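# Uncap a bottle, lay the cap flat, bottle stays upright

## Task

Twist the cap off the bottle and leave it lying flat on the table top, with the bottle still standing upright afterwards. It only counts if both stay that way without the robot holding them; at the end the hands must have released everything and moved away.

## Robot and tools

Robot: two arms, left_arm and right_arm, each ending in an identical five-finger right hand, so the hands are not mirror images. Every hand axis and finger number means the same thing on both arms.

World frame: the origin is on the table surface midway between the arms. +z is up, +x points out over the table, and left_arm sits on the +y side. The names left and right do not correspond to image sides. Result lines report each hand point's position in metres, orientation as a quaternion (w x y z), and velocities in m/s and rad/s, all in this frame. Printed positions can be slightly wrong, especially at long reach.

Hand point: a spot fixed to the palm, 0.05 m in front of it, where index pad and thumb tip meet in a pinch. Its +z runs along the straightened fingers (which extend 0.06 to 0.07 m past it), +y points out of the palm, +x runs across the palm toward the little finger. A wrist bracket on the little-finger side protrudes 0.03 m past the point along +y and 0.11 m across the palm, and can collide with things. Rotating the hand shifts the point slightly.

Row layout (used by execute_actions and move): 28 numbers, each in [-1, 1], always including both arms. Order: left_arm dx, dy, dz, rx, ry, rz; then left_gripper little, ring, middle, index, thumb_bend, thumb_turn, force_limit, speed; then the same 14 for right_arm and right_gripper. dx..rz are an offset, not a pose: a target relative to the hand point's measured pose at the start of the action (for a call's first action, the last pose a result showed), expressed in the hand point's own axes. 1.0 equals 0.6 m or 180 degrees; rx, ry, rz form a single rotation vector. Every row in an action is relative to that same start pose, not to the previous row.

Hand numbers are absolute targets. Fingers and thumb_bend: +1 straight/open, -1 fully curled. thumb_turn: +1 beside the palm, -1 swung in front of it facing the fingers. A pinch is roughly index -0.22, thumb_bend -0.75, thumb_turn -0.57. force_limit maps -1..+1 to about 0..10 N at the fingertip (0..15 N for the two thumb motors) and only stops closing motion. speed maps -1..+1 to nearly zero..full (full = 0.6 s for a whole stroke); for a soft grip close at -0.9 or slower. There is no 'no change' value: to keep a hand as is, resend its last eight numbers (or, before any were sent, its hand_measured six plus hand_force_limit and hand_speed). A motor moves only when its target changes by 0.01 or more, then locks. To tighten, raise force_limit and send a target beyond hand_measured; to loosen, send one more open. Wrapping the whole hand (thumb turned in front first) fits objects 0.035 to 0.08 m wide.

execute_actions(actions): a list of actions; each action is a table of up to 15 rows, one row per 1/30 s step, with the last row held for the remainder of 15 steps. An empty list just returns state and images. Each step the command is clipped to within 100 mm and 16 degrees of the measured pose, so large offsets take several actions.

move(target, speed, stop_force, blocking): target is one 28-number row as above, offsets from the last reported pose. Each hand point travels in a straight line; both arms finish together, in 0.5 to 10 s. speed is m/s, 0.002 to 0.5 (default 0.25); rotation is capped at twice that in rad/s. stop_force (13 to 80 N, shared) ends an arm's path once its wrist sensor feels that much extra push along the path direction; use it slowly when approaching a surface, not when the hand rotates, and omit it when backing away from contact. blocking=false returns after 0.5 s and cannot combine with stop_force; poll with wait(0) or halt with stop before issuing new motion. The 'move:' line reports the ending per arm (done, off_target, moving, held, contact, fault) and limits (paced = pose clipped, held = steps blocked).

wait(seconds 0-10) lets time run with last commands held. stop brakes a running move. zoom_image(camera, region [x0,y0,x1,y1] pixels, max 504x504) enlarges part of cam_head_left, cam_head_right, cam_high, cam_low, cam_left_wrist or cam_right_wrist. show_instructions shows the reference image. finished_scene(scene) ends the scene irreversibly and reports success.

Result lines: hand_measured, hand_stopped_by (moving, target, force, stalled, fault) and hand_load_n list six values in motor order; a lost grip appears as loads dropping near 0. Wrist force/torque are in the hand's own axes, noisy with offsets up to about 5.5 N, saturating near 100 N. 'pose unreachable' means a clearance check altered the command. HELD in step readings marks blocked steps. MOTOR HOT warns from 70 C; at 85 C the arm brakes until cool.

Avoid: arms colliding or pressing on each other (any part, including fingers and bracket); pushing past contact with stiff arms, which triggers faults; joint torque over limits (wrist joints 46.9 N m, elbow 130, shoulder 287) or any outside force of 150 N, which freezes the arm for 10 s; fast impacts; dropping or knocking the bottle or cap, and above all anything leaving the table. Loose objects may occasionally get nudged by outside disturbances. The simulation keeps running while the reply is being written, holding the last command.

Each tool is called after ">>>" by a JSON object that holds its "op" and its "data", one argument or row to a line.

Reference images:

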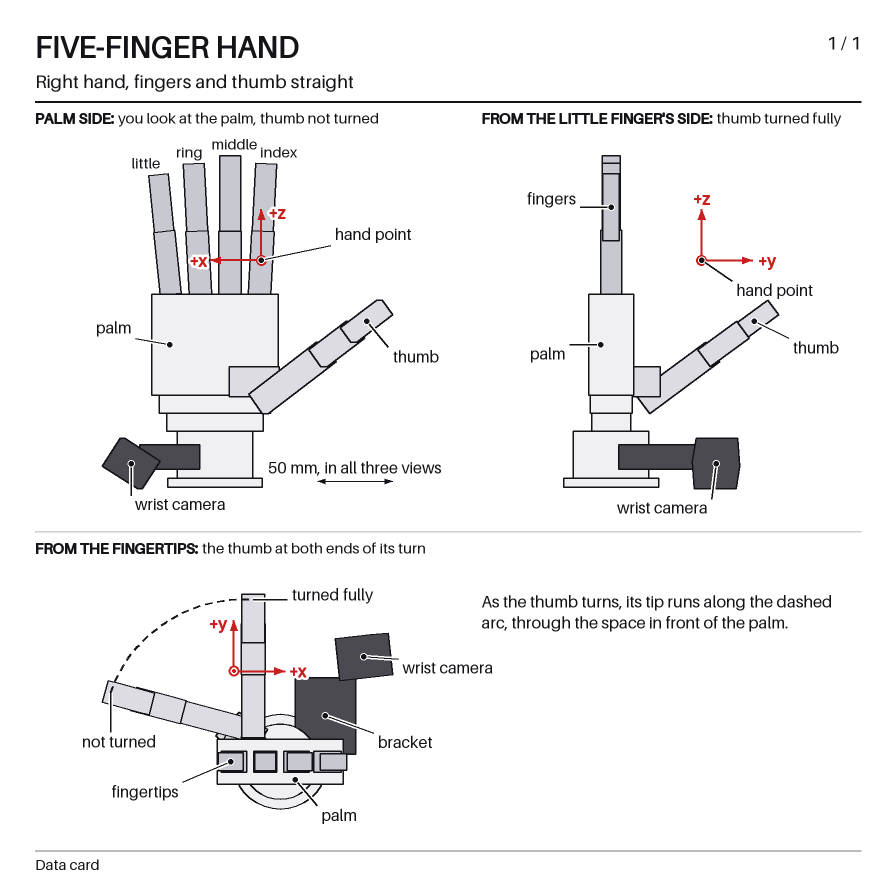

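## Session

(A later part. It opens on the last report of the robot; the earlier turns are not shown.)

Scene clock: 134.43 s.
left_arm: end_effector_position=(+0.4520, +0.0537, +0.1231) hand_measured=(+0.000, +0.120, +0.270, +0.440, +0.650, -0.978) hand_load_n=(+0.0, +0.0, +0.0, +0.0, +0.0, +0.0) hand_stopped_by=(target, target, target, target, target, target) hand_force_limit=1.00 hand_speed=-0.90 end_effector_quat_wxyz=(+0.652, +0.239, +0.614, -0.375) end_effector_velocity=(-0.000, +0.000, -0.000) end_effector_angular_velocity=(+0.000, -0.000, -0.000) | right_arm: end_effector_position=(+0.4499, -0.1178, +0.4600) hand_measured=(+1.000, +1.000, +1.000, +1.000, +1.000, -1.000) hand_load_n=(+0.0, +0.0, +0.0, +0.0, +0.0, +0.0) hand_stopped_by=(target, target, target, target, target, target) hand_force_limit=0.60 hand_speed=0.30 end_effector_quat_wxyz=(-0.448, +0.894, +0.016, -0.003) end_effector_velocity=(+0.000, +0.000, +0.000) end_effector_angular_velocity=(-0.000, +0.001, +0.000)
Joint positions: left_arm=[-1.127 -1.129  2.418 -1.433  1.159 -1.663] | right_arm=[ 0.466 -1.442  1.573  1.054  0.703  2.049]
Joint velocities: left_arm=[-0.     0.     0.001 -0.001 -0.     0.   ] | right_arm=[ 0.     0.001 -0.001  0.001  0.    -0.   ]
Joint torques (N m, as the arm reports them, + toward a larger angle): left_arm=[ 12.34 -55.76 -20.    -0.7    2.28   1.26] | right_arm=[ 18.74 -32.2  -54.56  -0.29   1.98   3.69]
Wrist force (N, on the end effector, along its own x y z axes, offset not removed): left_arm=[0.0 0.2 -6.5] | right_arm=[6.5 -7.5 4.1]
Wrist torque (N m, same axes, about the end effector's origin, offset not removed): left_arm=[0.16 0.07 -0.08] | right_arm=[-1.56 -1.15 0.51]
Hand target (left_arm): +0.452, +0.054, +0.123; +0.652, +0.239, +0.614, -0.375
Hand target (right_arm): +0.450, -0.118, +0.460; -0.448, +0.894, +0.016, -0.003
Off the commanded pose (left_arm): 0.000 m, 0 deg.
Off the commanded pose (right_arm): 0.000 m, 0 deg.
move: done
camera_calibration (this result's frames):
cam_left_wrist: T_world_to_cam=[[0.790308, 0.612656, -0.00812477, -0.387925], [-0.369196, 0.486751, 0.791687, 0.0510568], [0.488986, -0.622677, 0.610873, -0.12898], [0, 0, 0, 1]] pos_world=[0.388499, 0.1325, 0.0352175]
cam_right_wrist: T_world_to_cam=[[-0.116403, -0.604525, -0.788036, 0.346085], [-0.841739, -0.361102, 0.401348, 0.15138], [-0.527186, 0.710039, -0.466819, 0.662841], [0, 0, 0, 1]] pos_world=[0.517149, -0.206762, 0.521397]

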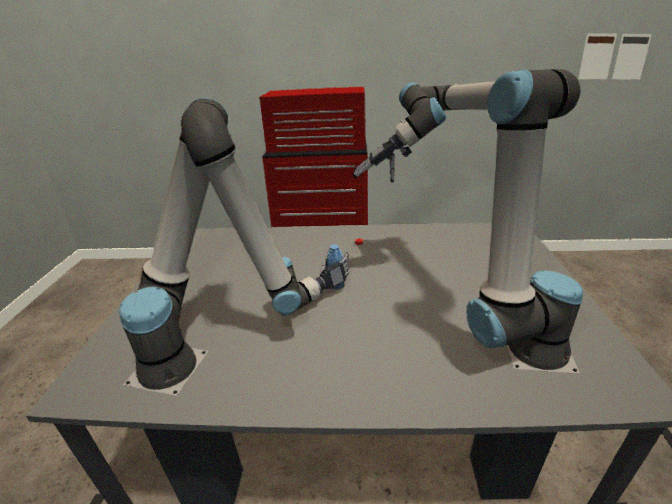

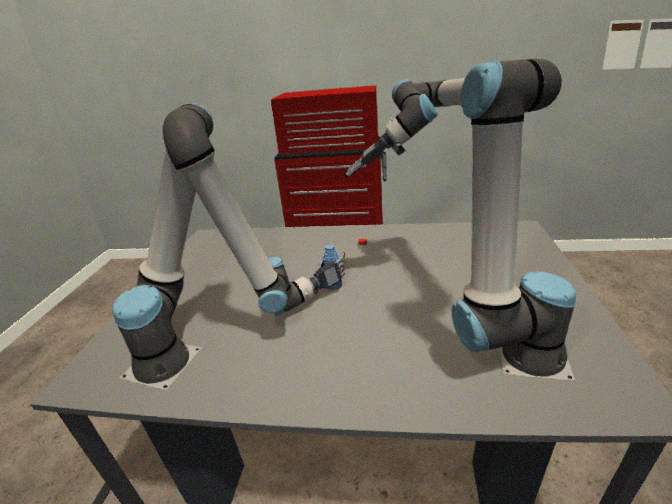

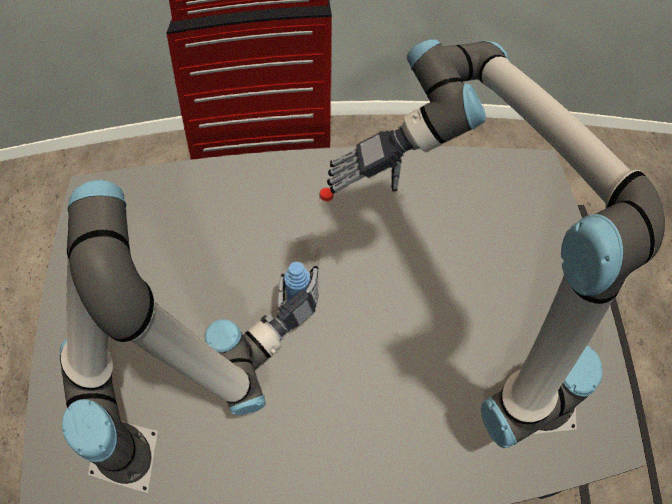

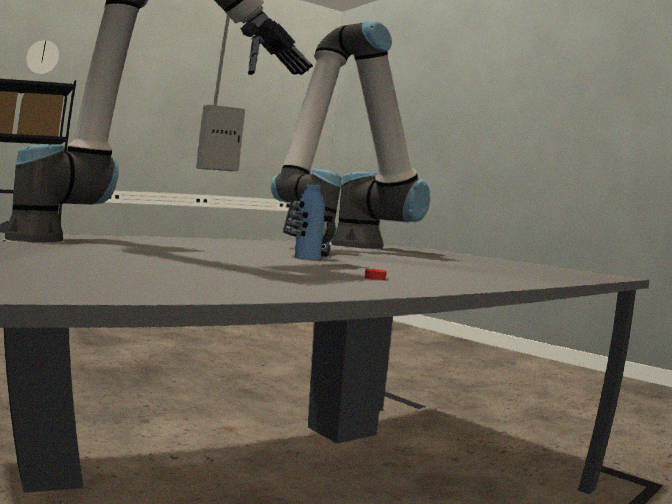

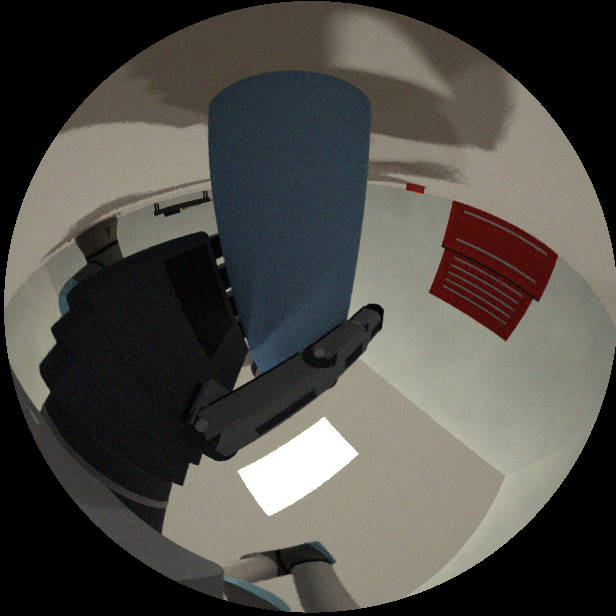

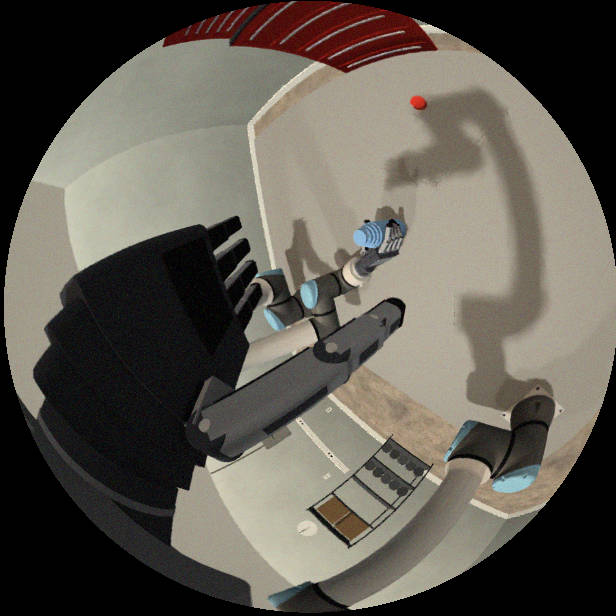

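>>> {"op": "move", "data": {
  "target": [0,0,0,0,0,0,1,1,1,1,1,-0.98,1,-0.3,0,0,0,0,0,0,1,1,1,1,1,-1,0.6,0.3]
}}

>>> {"op": "move", "data": {
  "target": [-0.02,-0.2,-0.1,0,0,0,1,1,1,1,1,-0.98,1,-0.3,0,0,0,0,0,0,1,1,1,1,1,-1,0.6,0.3],
  "speed": 0.1
}}

Scene clock: 135.73 s.
left_arm: end_effector_position=(+0.4520, +0.0537, +0.1231) hand_measured=(+1.000, +1.000, +1.000, +1.000, +1.000, -0.978) hand_load_n=(+0.0, +0.0, +0.0, +0.0, +0.0, +0.0) hand_stopped_by=(target, target, target, target, target, target) hand_force_limit=1.00 hand_speed=-0.30 end_effector_quat_wxyz=(+0.652, +0.239, +0.614, -0.375) end_effector_velocity=(-0.000, +0.000, -0.001) end_effector_angular_velocity=(+0.001, +0.000, -0.000) | right_arm: end_effector_position=(+0.4499, -0.1178, +0.4600) hand_measured=(+1.000, +1.000, +1.000, +1.000, +1.000, -1.000) hand_load_n=(+0.0, +0.0, +0.0, +0.0, +0.0, +0.0) hand_stopped_by=(target, target, target, target, target, target) hand_force_limit=0.60 hand_speed=0.30 end_effector_quat_wxyz=(-0.448, +0.894, +0.016, -0.003) end_effector_velocity=(-0.000, +0.000, +0.000) end_effector_angular_velocity=(-0.000, +0.000, +0.000)
Joint positions: left_arm=[-1.127 -1.129  2.418 -1.433  1.159 -1.663] | right_arm=[ 0.466 -1.442  1.573  1.054  0.703  2.049]
Joint velocities: left_arm=[ 0.     0.001  0.    -0.001  0.    -0.   ] | right_arm=[ 0.     0.    -0.001  0.001  0.     0.   ]
Joint torques (N m, as the arm reports them, + toward a larger angle): left_arm=[ 10.73 -53.41 -19.55  -0.72   2.24   1.4 ] | right_arm=[ 18.67 -34.96 -55.08  -0.1    1.62   3.61]
Wrist force (N, on the end effector, along its own x y z axes, offset not removed): left_arm=[-0.6 0.0 -4.0] | right_arm=[-5.0 2.1 5.9]
Wrist torque (N m, same axes, about the end effector's origin, offset not removed): left_arm=[0.03 0.20 -0.02] | right_arm=[-0.35 0.53 -0.13]
Hand target (left_arm): +0.452, +0.054, +0.123; +0.652, +0.239, +0.614, -0.375
Hand target (right_arm): +0.450, -0.118, +0.460; -0.448, +0.894, +0.016, -0.003
Off the commanded pose (left_arm): 0.000 m, 0 deg.
Off the commanded pose (right_arm): 0.000 m, 0 deg.
move: done
camera_calibration (this result's frames):
cam_left_wrist: T_world_to_cam=[[0.790308, 0.612656, -0.00812502, -0.387925], [-0.369196, 0.486751, 0.791687, 0.0510567], [0.488987, -0.622677, 0.610873, -0.12898], [0, 0, 0, 1]] pos_world=[0.388499, 0.1325, 0.0352175]
cam_right_wrist: T_world_to_cam=[[-0.116403, -0.604525, -0.788036, 0.346085], [-0.841739, -0.361102, 0.401348, 0.15138], [-0.527186, 0.710039, -0.466819, 0.662841], [0, 0, 0, 1]] pos_world=[0.517149, -0.206762, 0.521397]

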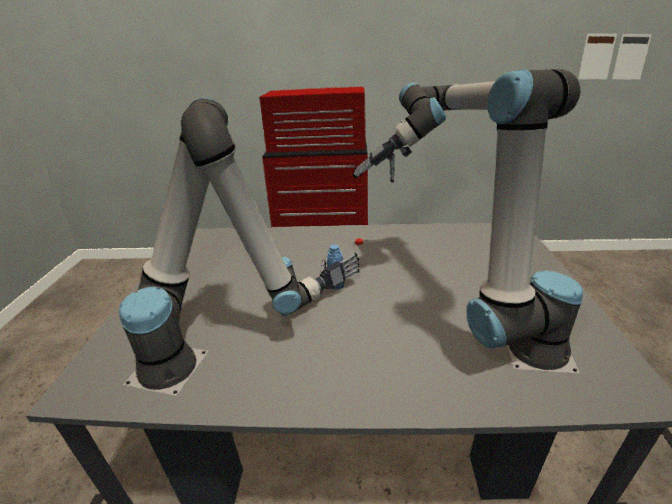

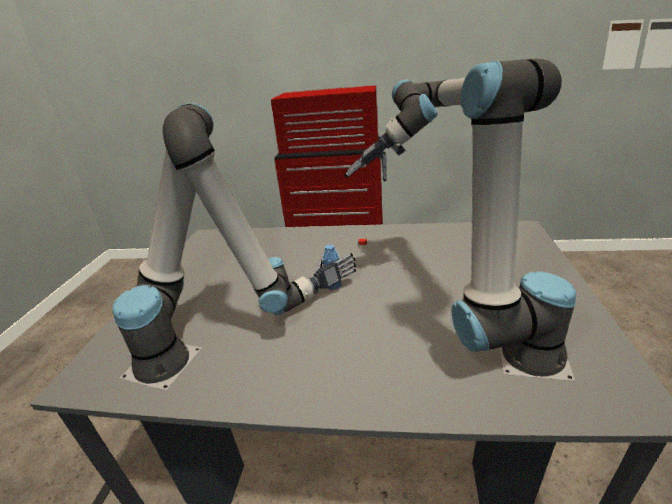

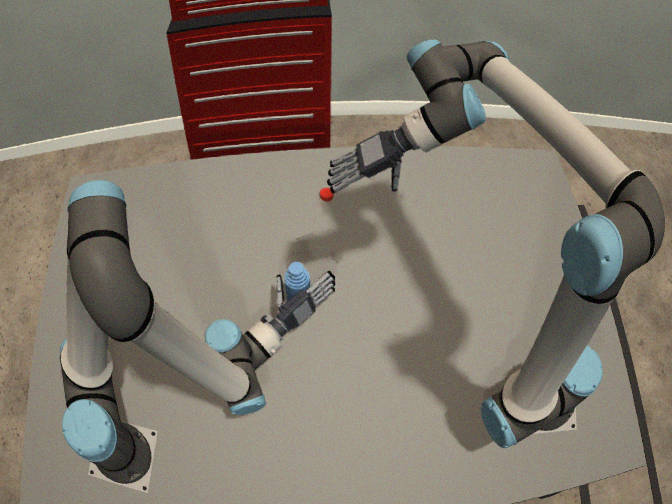

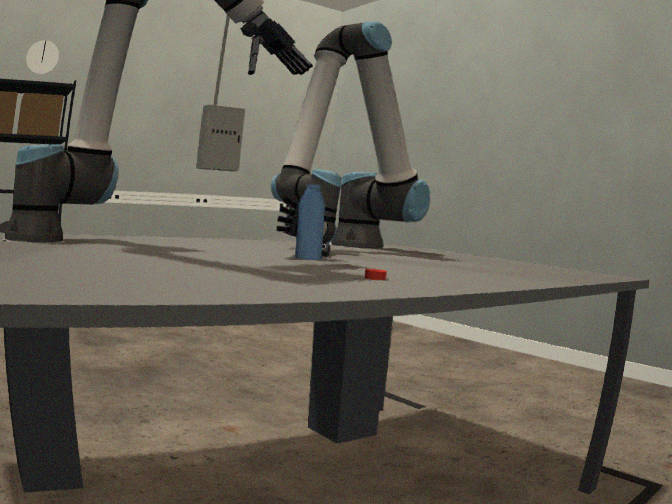

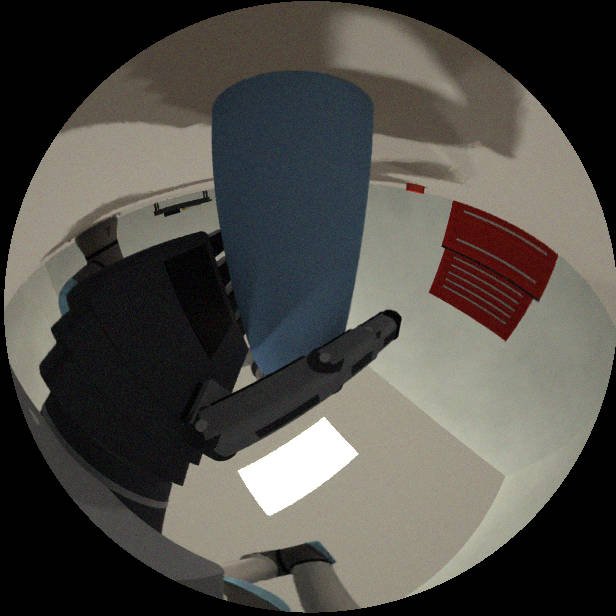

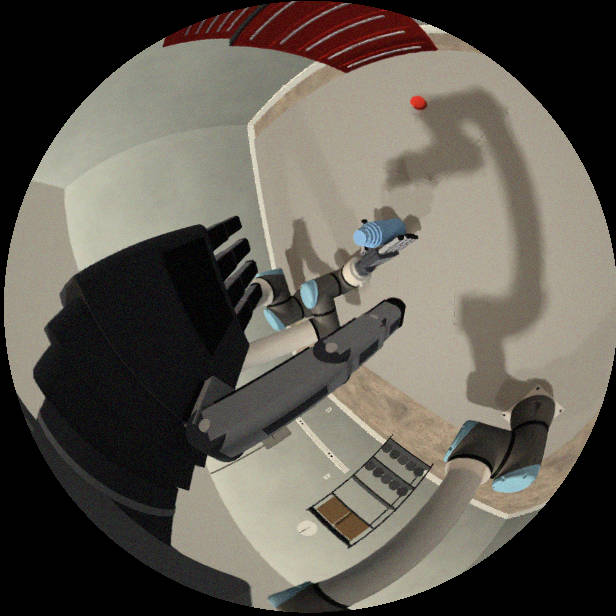

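Scene clock: 137.60 s.
left_arm: end_effector_position=(+0.3217, +0.0300, +0.1445) hand_measured=(+1.000, +1.000, +1.000, +1.000, +1.000, -0.978) hand_load_n=(+0.0, +0.0, +0.0, +0.0, +0.0, +0.0) hand_stopped_by=(target, target, target, target, target, target) hand_force_limit=1.00 hand_speed=-0.30 end_effector_quat_wxyz=(+0.652, +0.239, +0.614, -0.375) end_effector_velocity=(-0.003, -0.001, +0.001) end_effector_angular_velocity=(-0.001, -0.000, +0.001) | right_arm: end_effector_position=(+0.4499, -0.1178, +0.4600) hand_measured=(+1.000, +1.000, +1.000, +1.000, +1.000, -1.000) hand_load_n=(+0.0, +0.0, +0.0, +0.0, +0.0, +0.0) hand_stopped_by=(target, target, target, target, target, target) hand_force_limit=0.60 hand_speed=0.30 end_effector_quat_wxyz=(-0.448, +0.894, +0.016, -0.003) end_effector_velocity=(+0.000, +0.000, -0.001) end_effector_angular_velocity=(-0.000, +0.001, +0.000)
Joint positions: left_arm=[-1.446 -1.216  2.506 -1.466  0.843 -1.603] | right_arm=[ 0.466 -1.442  1.573  1.054  0.703  2.049]
Joint velocities: left_arm=[-0.008 -0.002  0.001 -0.001 -0.008  0.002] | right_arm=[ 0.     0.001  0.     0.    -0.    -0.   ]
Joint torques (N m, as the arm reports them, + toward a larger angle): left_arm=[-11.76 -51.62  -5.2   -3.96  -2.     1.43] | right_arm=[ 19.76 -33.76 -54.85  -0.51   2.01   3.2 ]
Wrist force (N, on the end effector, along its own x y z axes, offset not removed): left_arm=[-3.1 0.7 -1.9] | right_arm=[1.8 0.7 1.7]
Wrist torque (N m, same axes, about the end effector's origin, offset not removed): left_arm=[-0.08 0.49 -0.12] | right_arm=[-0.11 -0.30 0.25]
Hand target (left_arm): +0.321, +0.030, +0.145; +0.652, +0.239, +0.614, -0.375
Hand target (right_arm): +0.450, -0.118, +0.460; -0.448, +0.894, +0.016, -0.003
Off the commanded pose (left_arm): 0.001 m, 0 deg.
Off the commanded pose (right_arm): 0.000 m, 0 deg.
move: done
camera_calibration (this result's frames):
cam_left_wrist: T_world_to_cam=[[0.790383, 0.612559, -0.00817425, -0.270254], [-0.369062, 0.486766, 0.79174, -0.00250554], [0.488966, -0.622761, 0.610804, -0.0930896], [0, 0, 0, 1]] pos_world=[0.258197, 0.108794, 0.0566341]
cam_right_wrist: T_world_to_cam=[[-0.116404, -0.604525, -0.788036, 0.346085], [-0.841739, -0.361102, 0.401348, 0.15138], [-0.527187, 0.710039, -0.466818, 0.662841], [0, 0, 0, 1]] pos_world=[0.517149, -0.206762, 0.521397]

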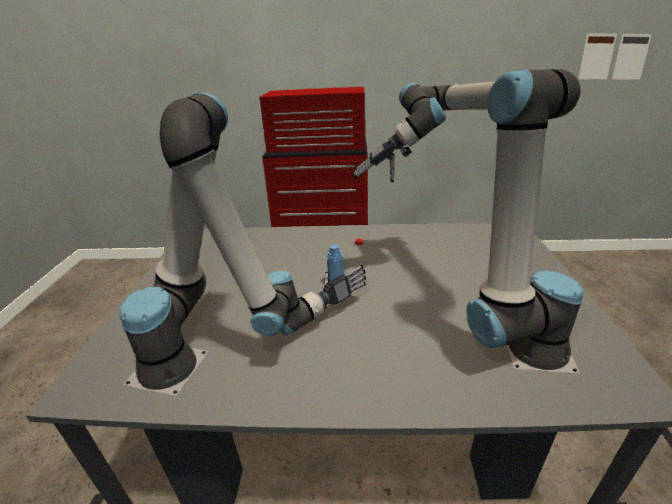

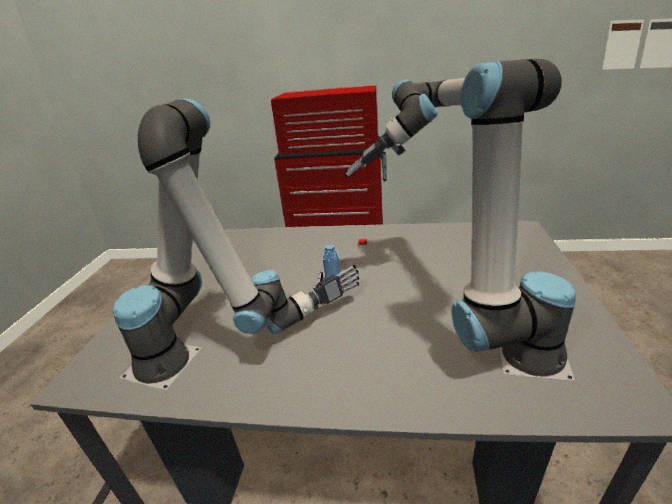

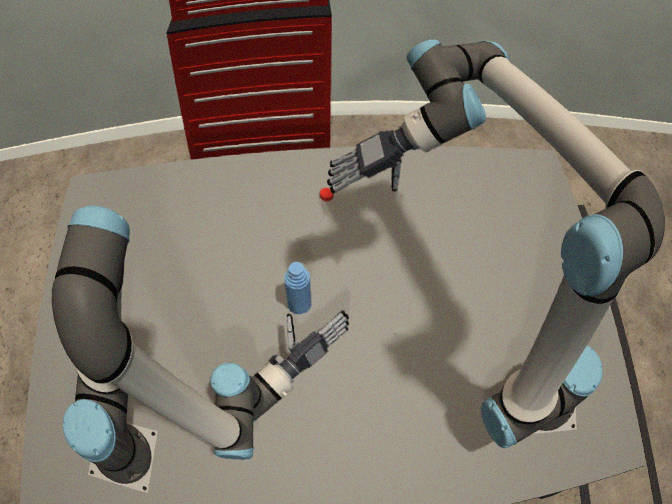

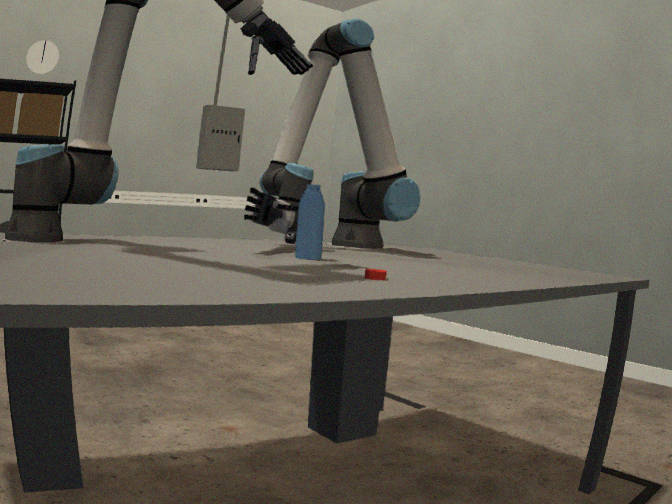

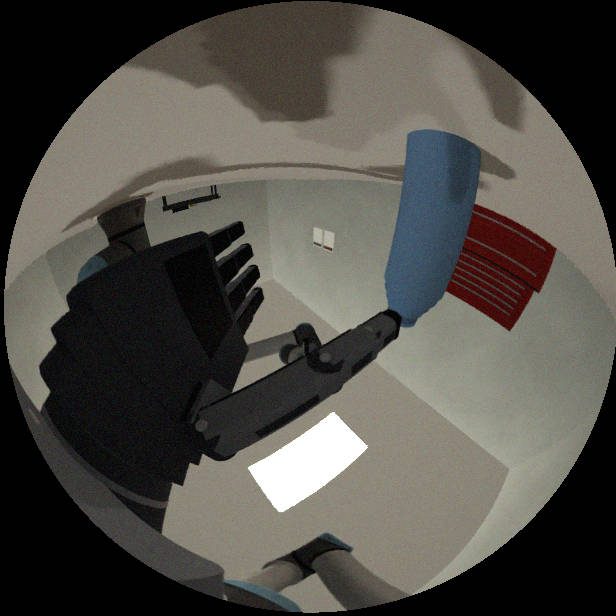

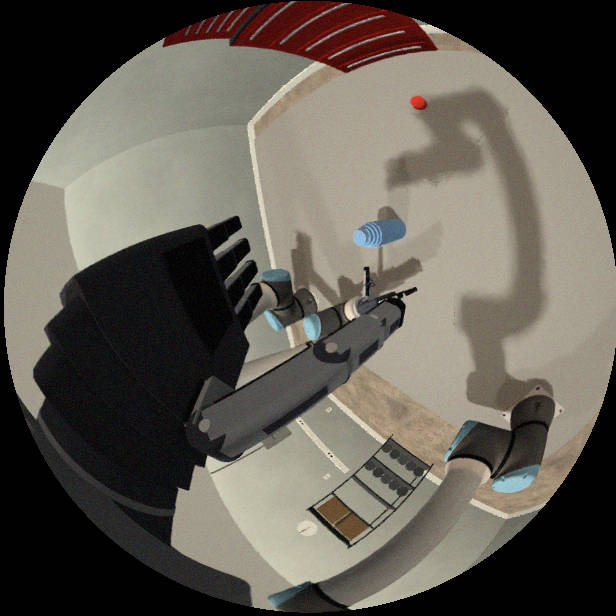

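>>> {"op": "finished_scene", "data": {
  "scene": 1
}}

The scene is finished: the task was done.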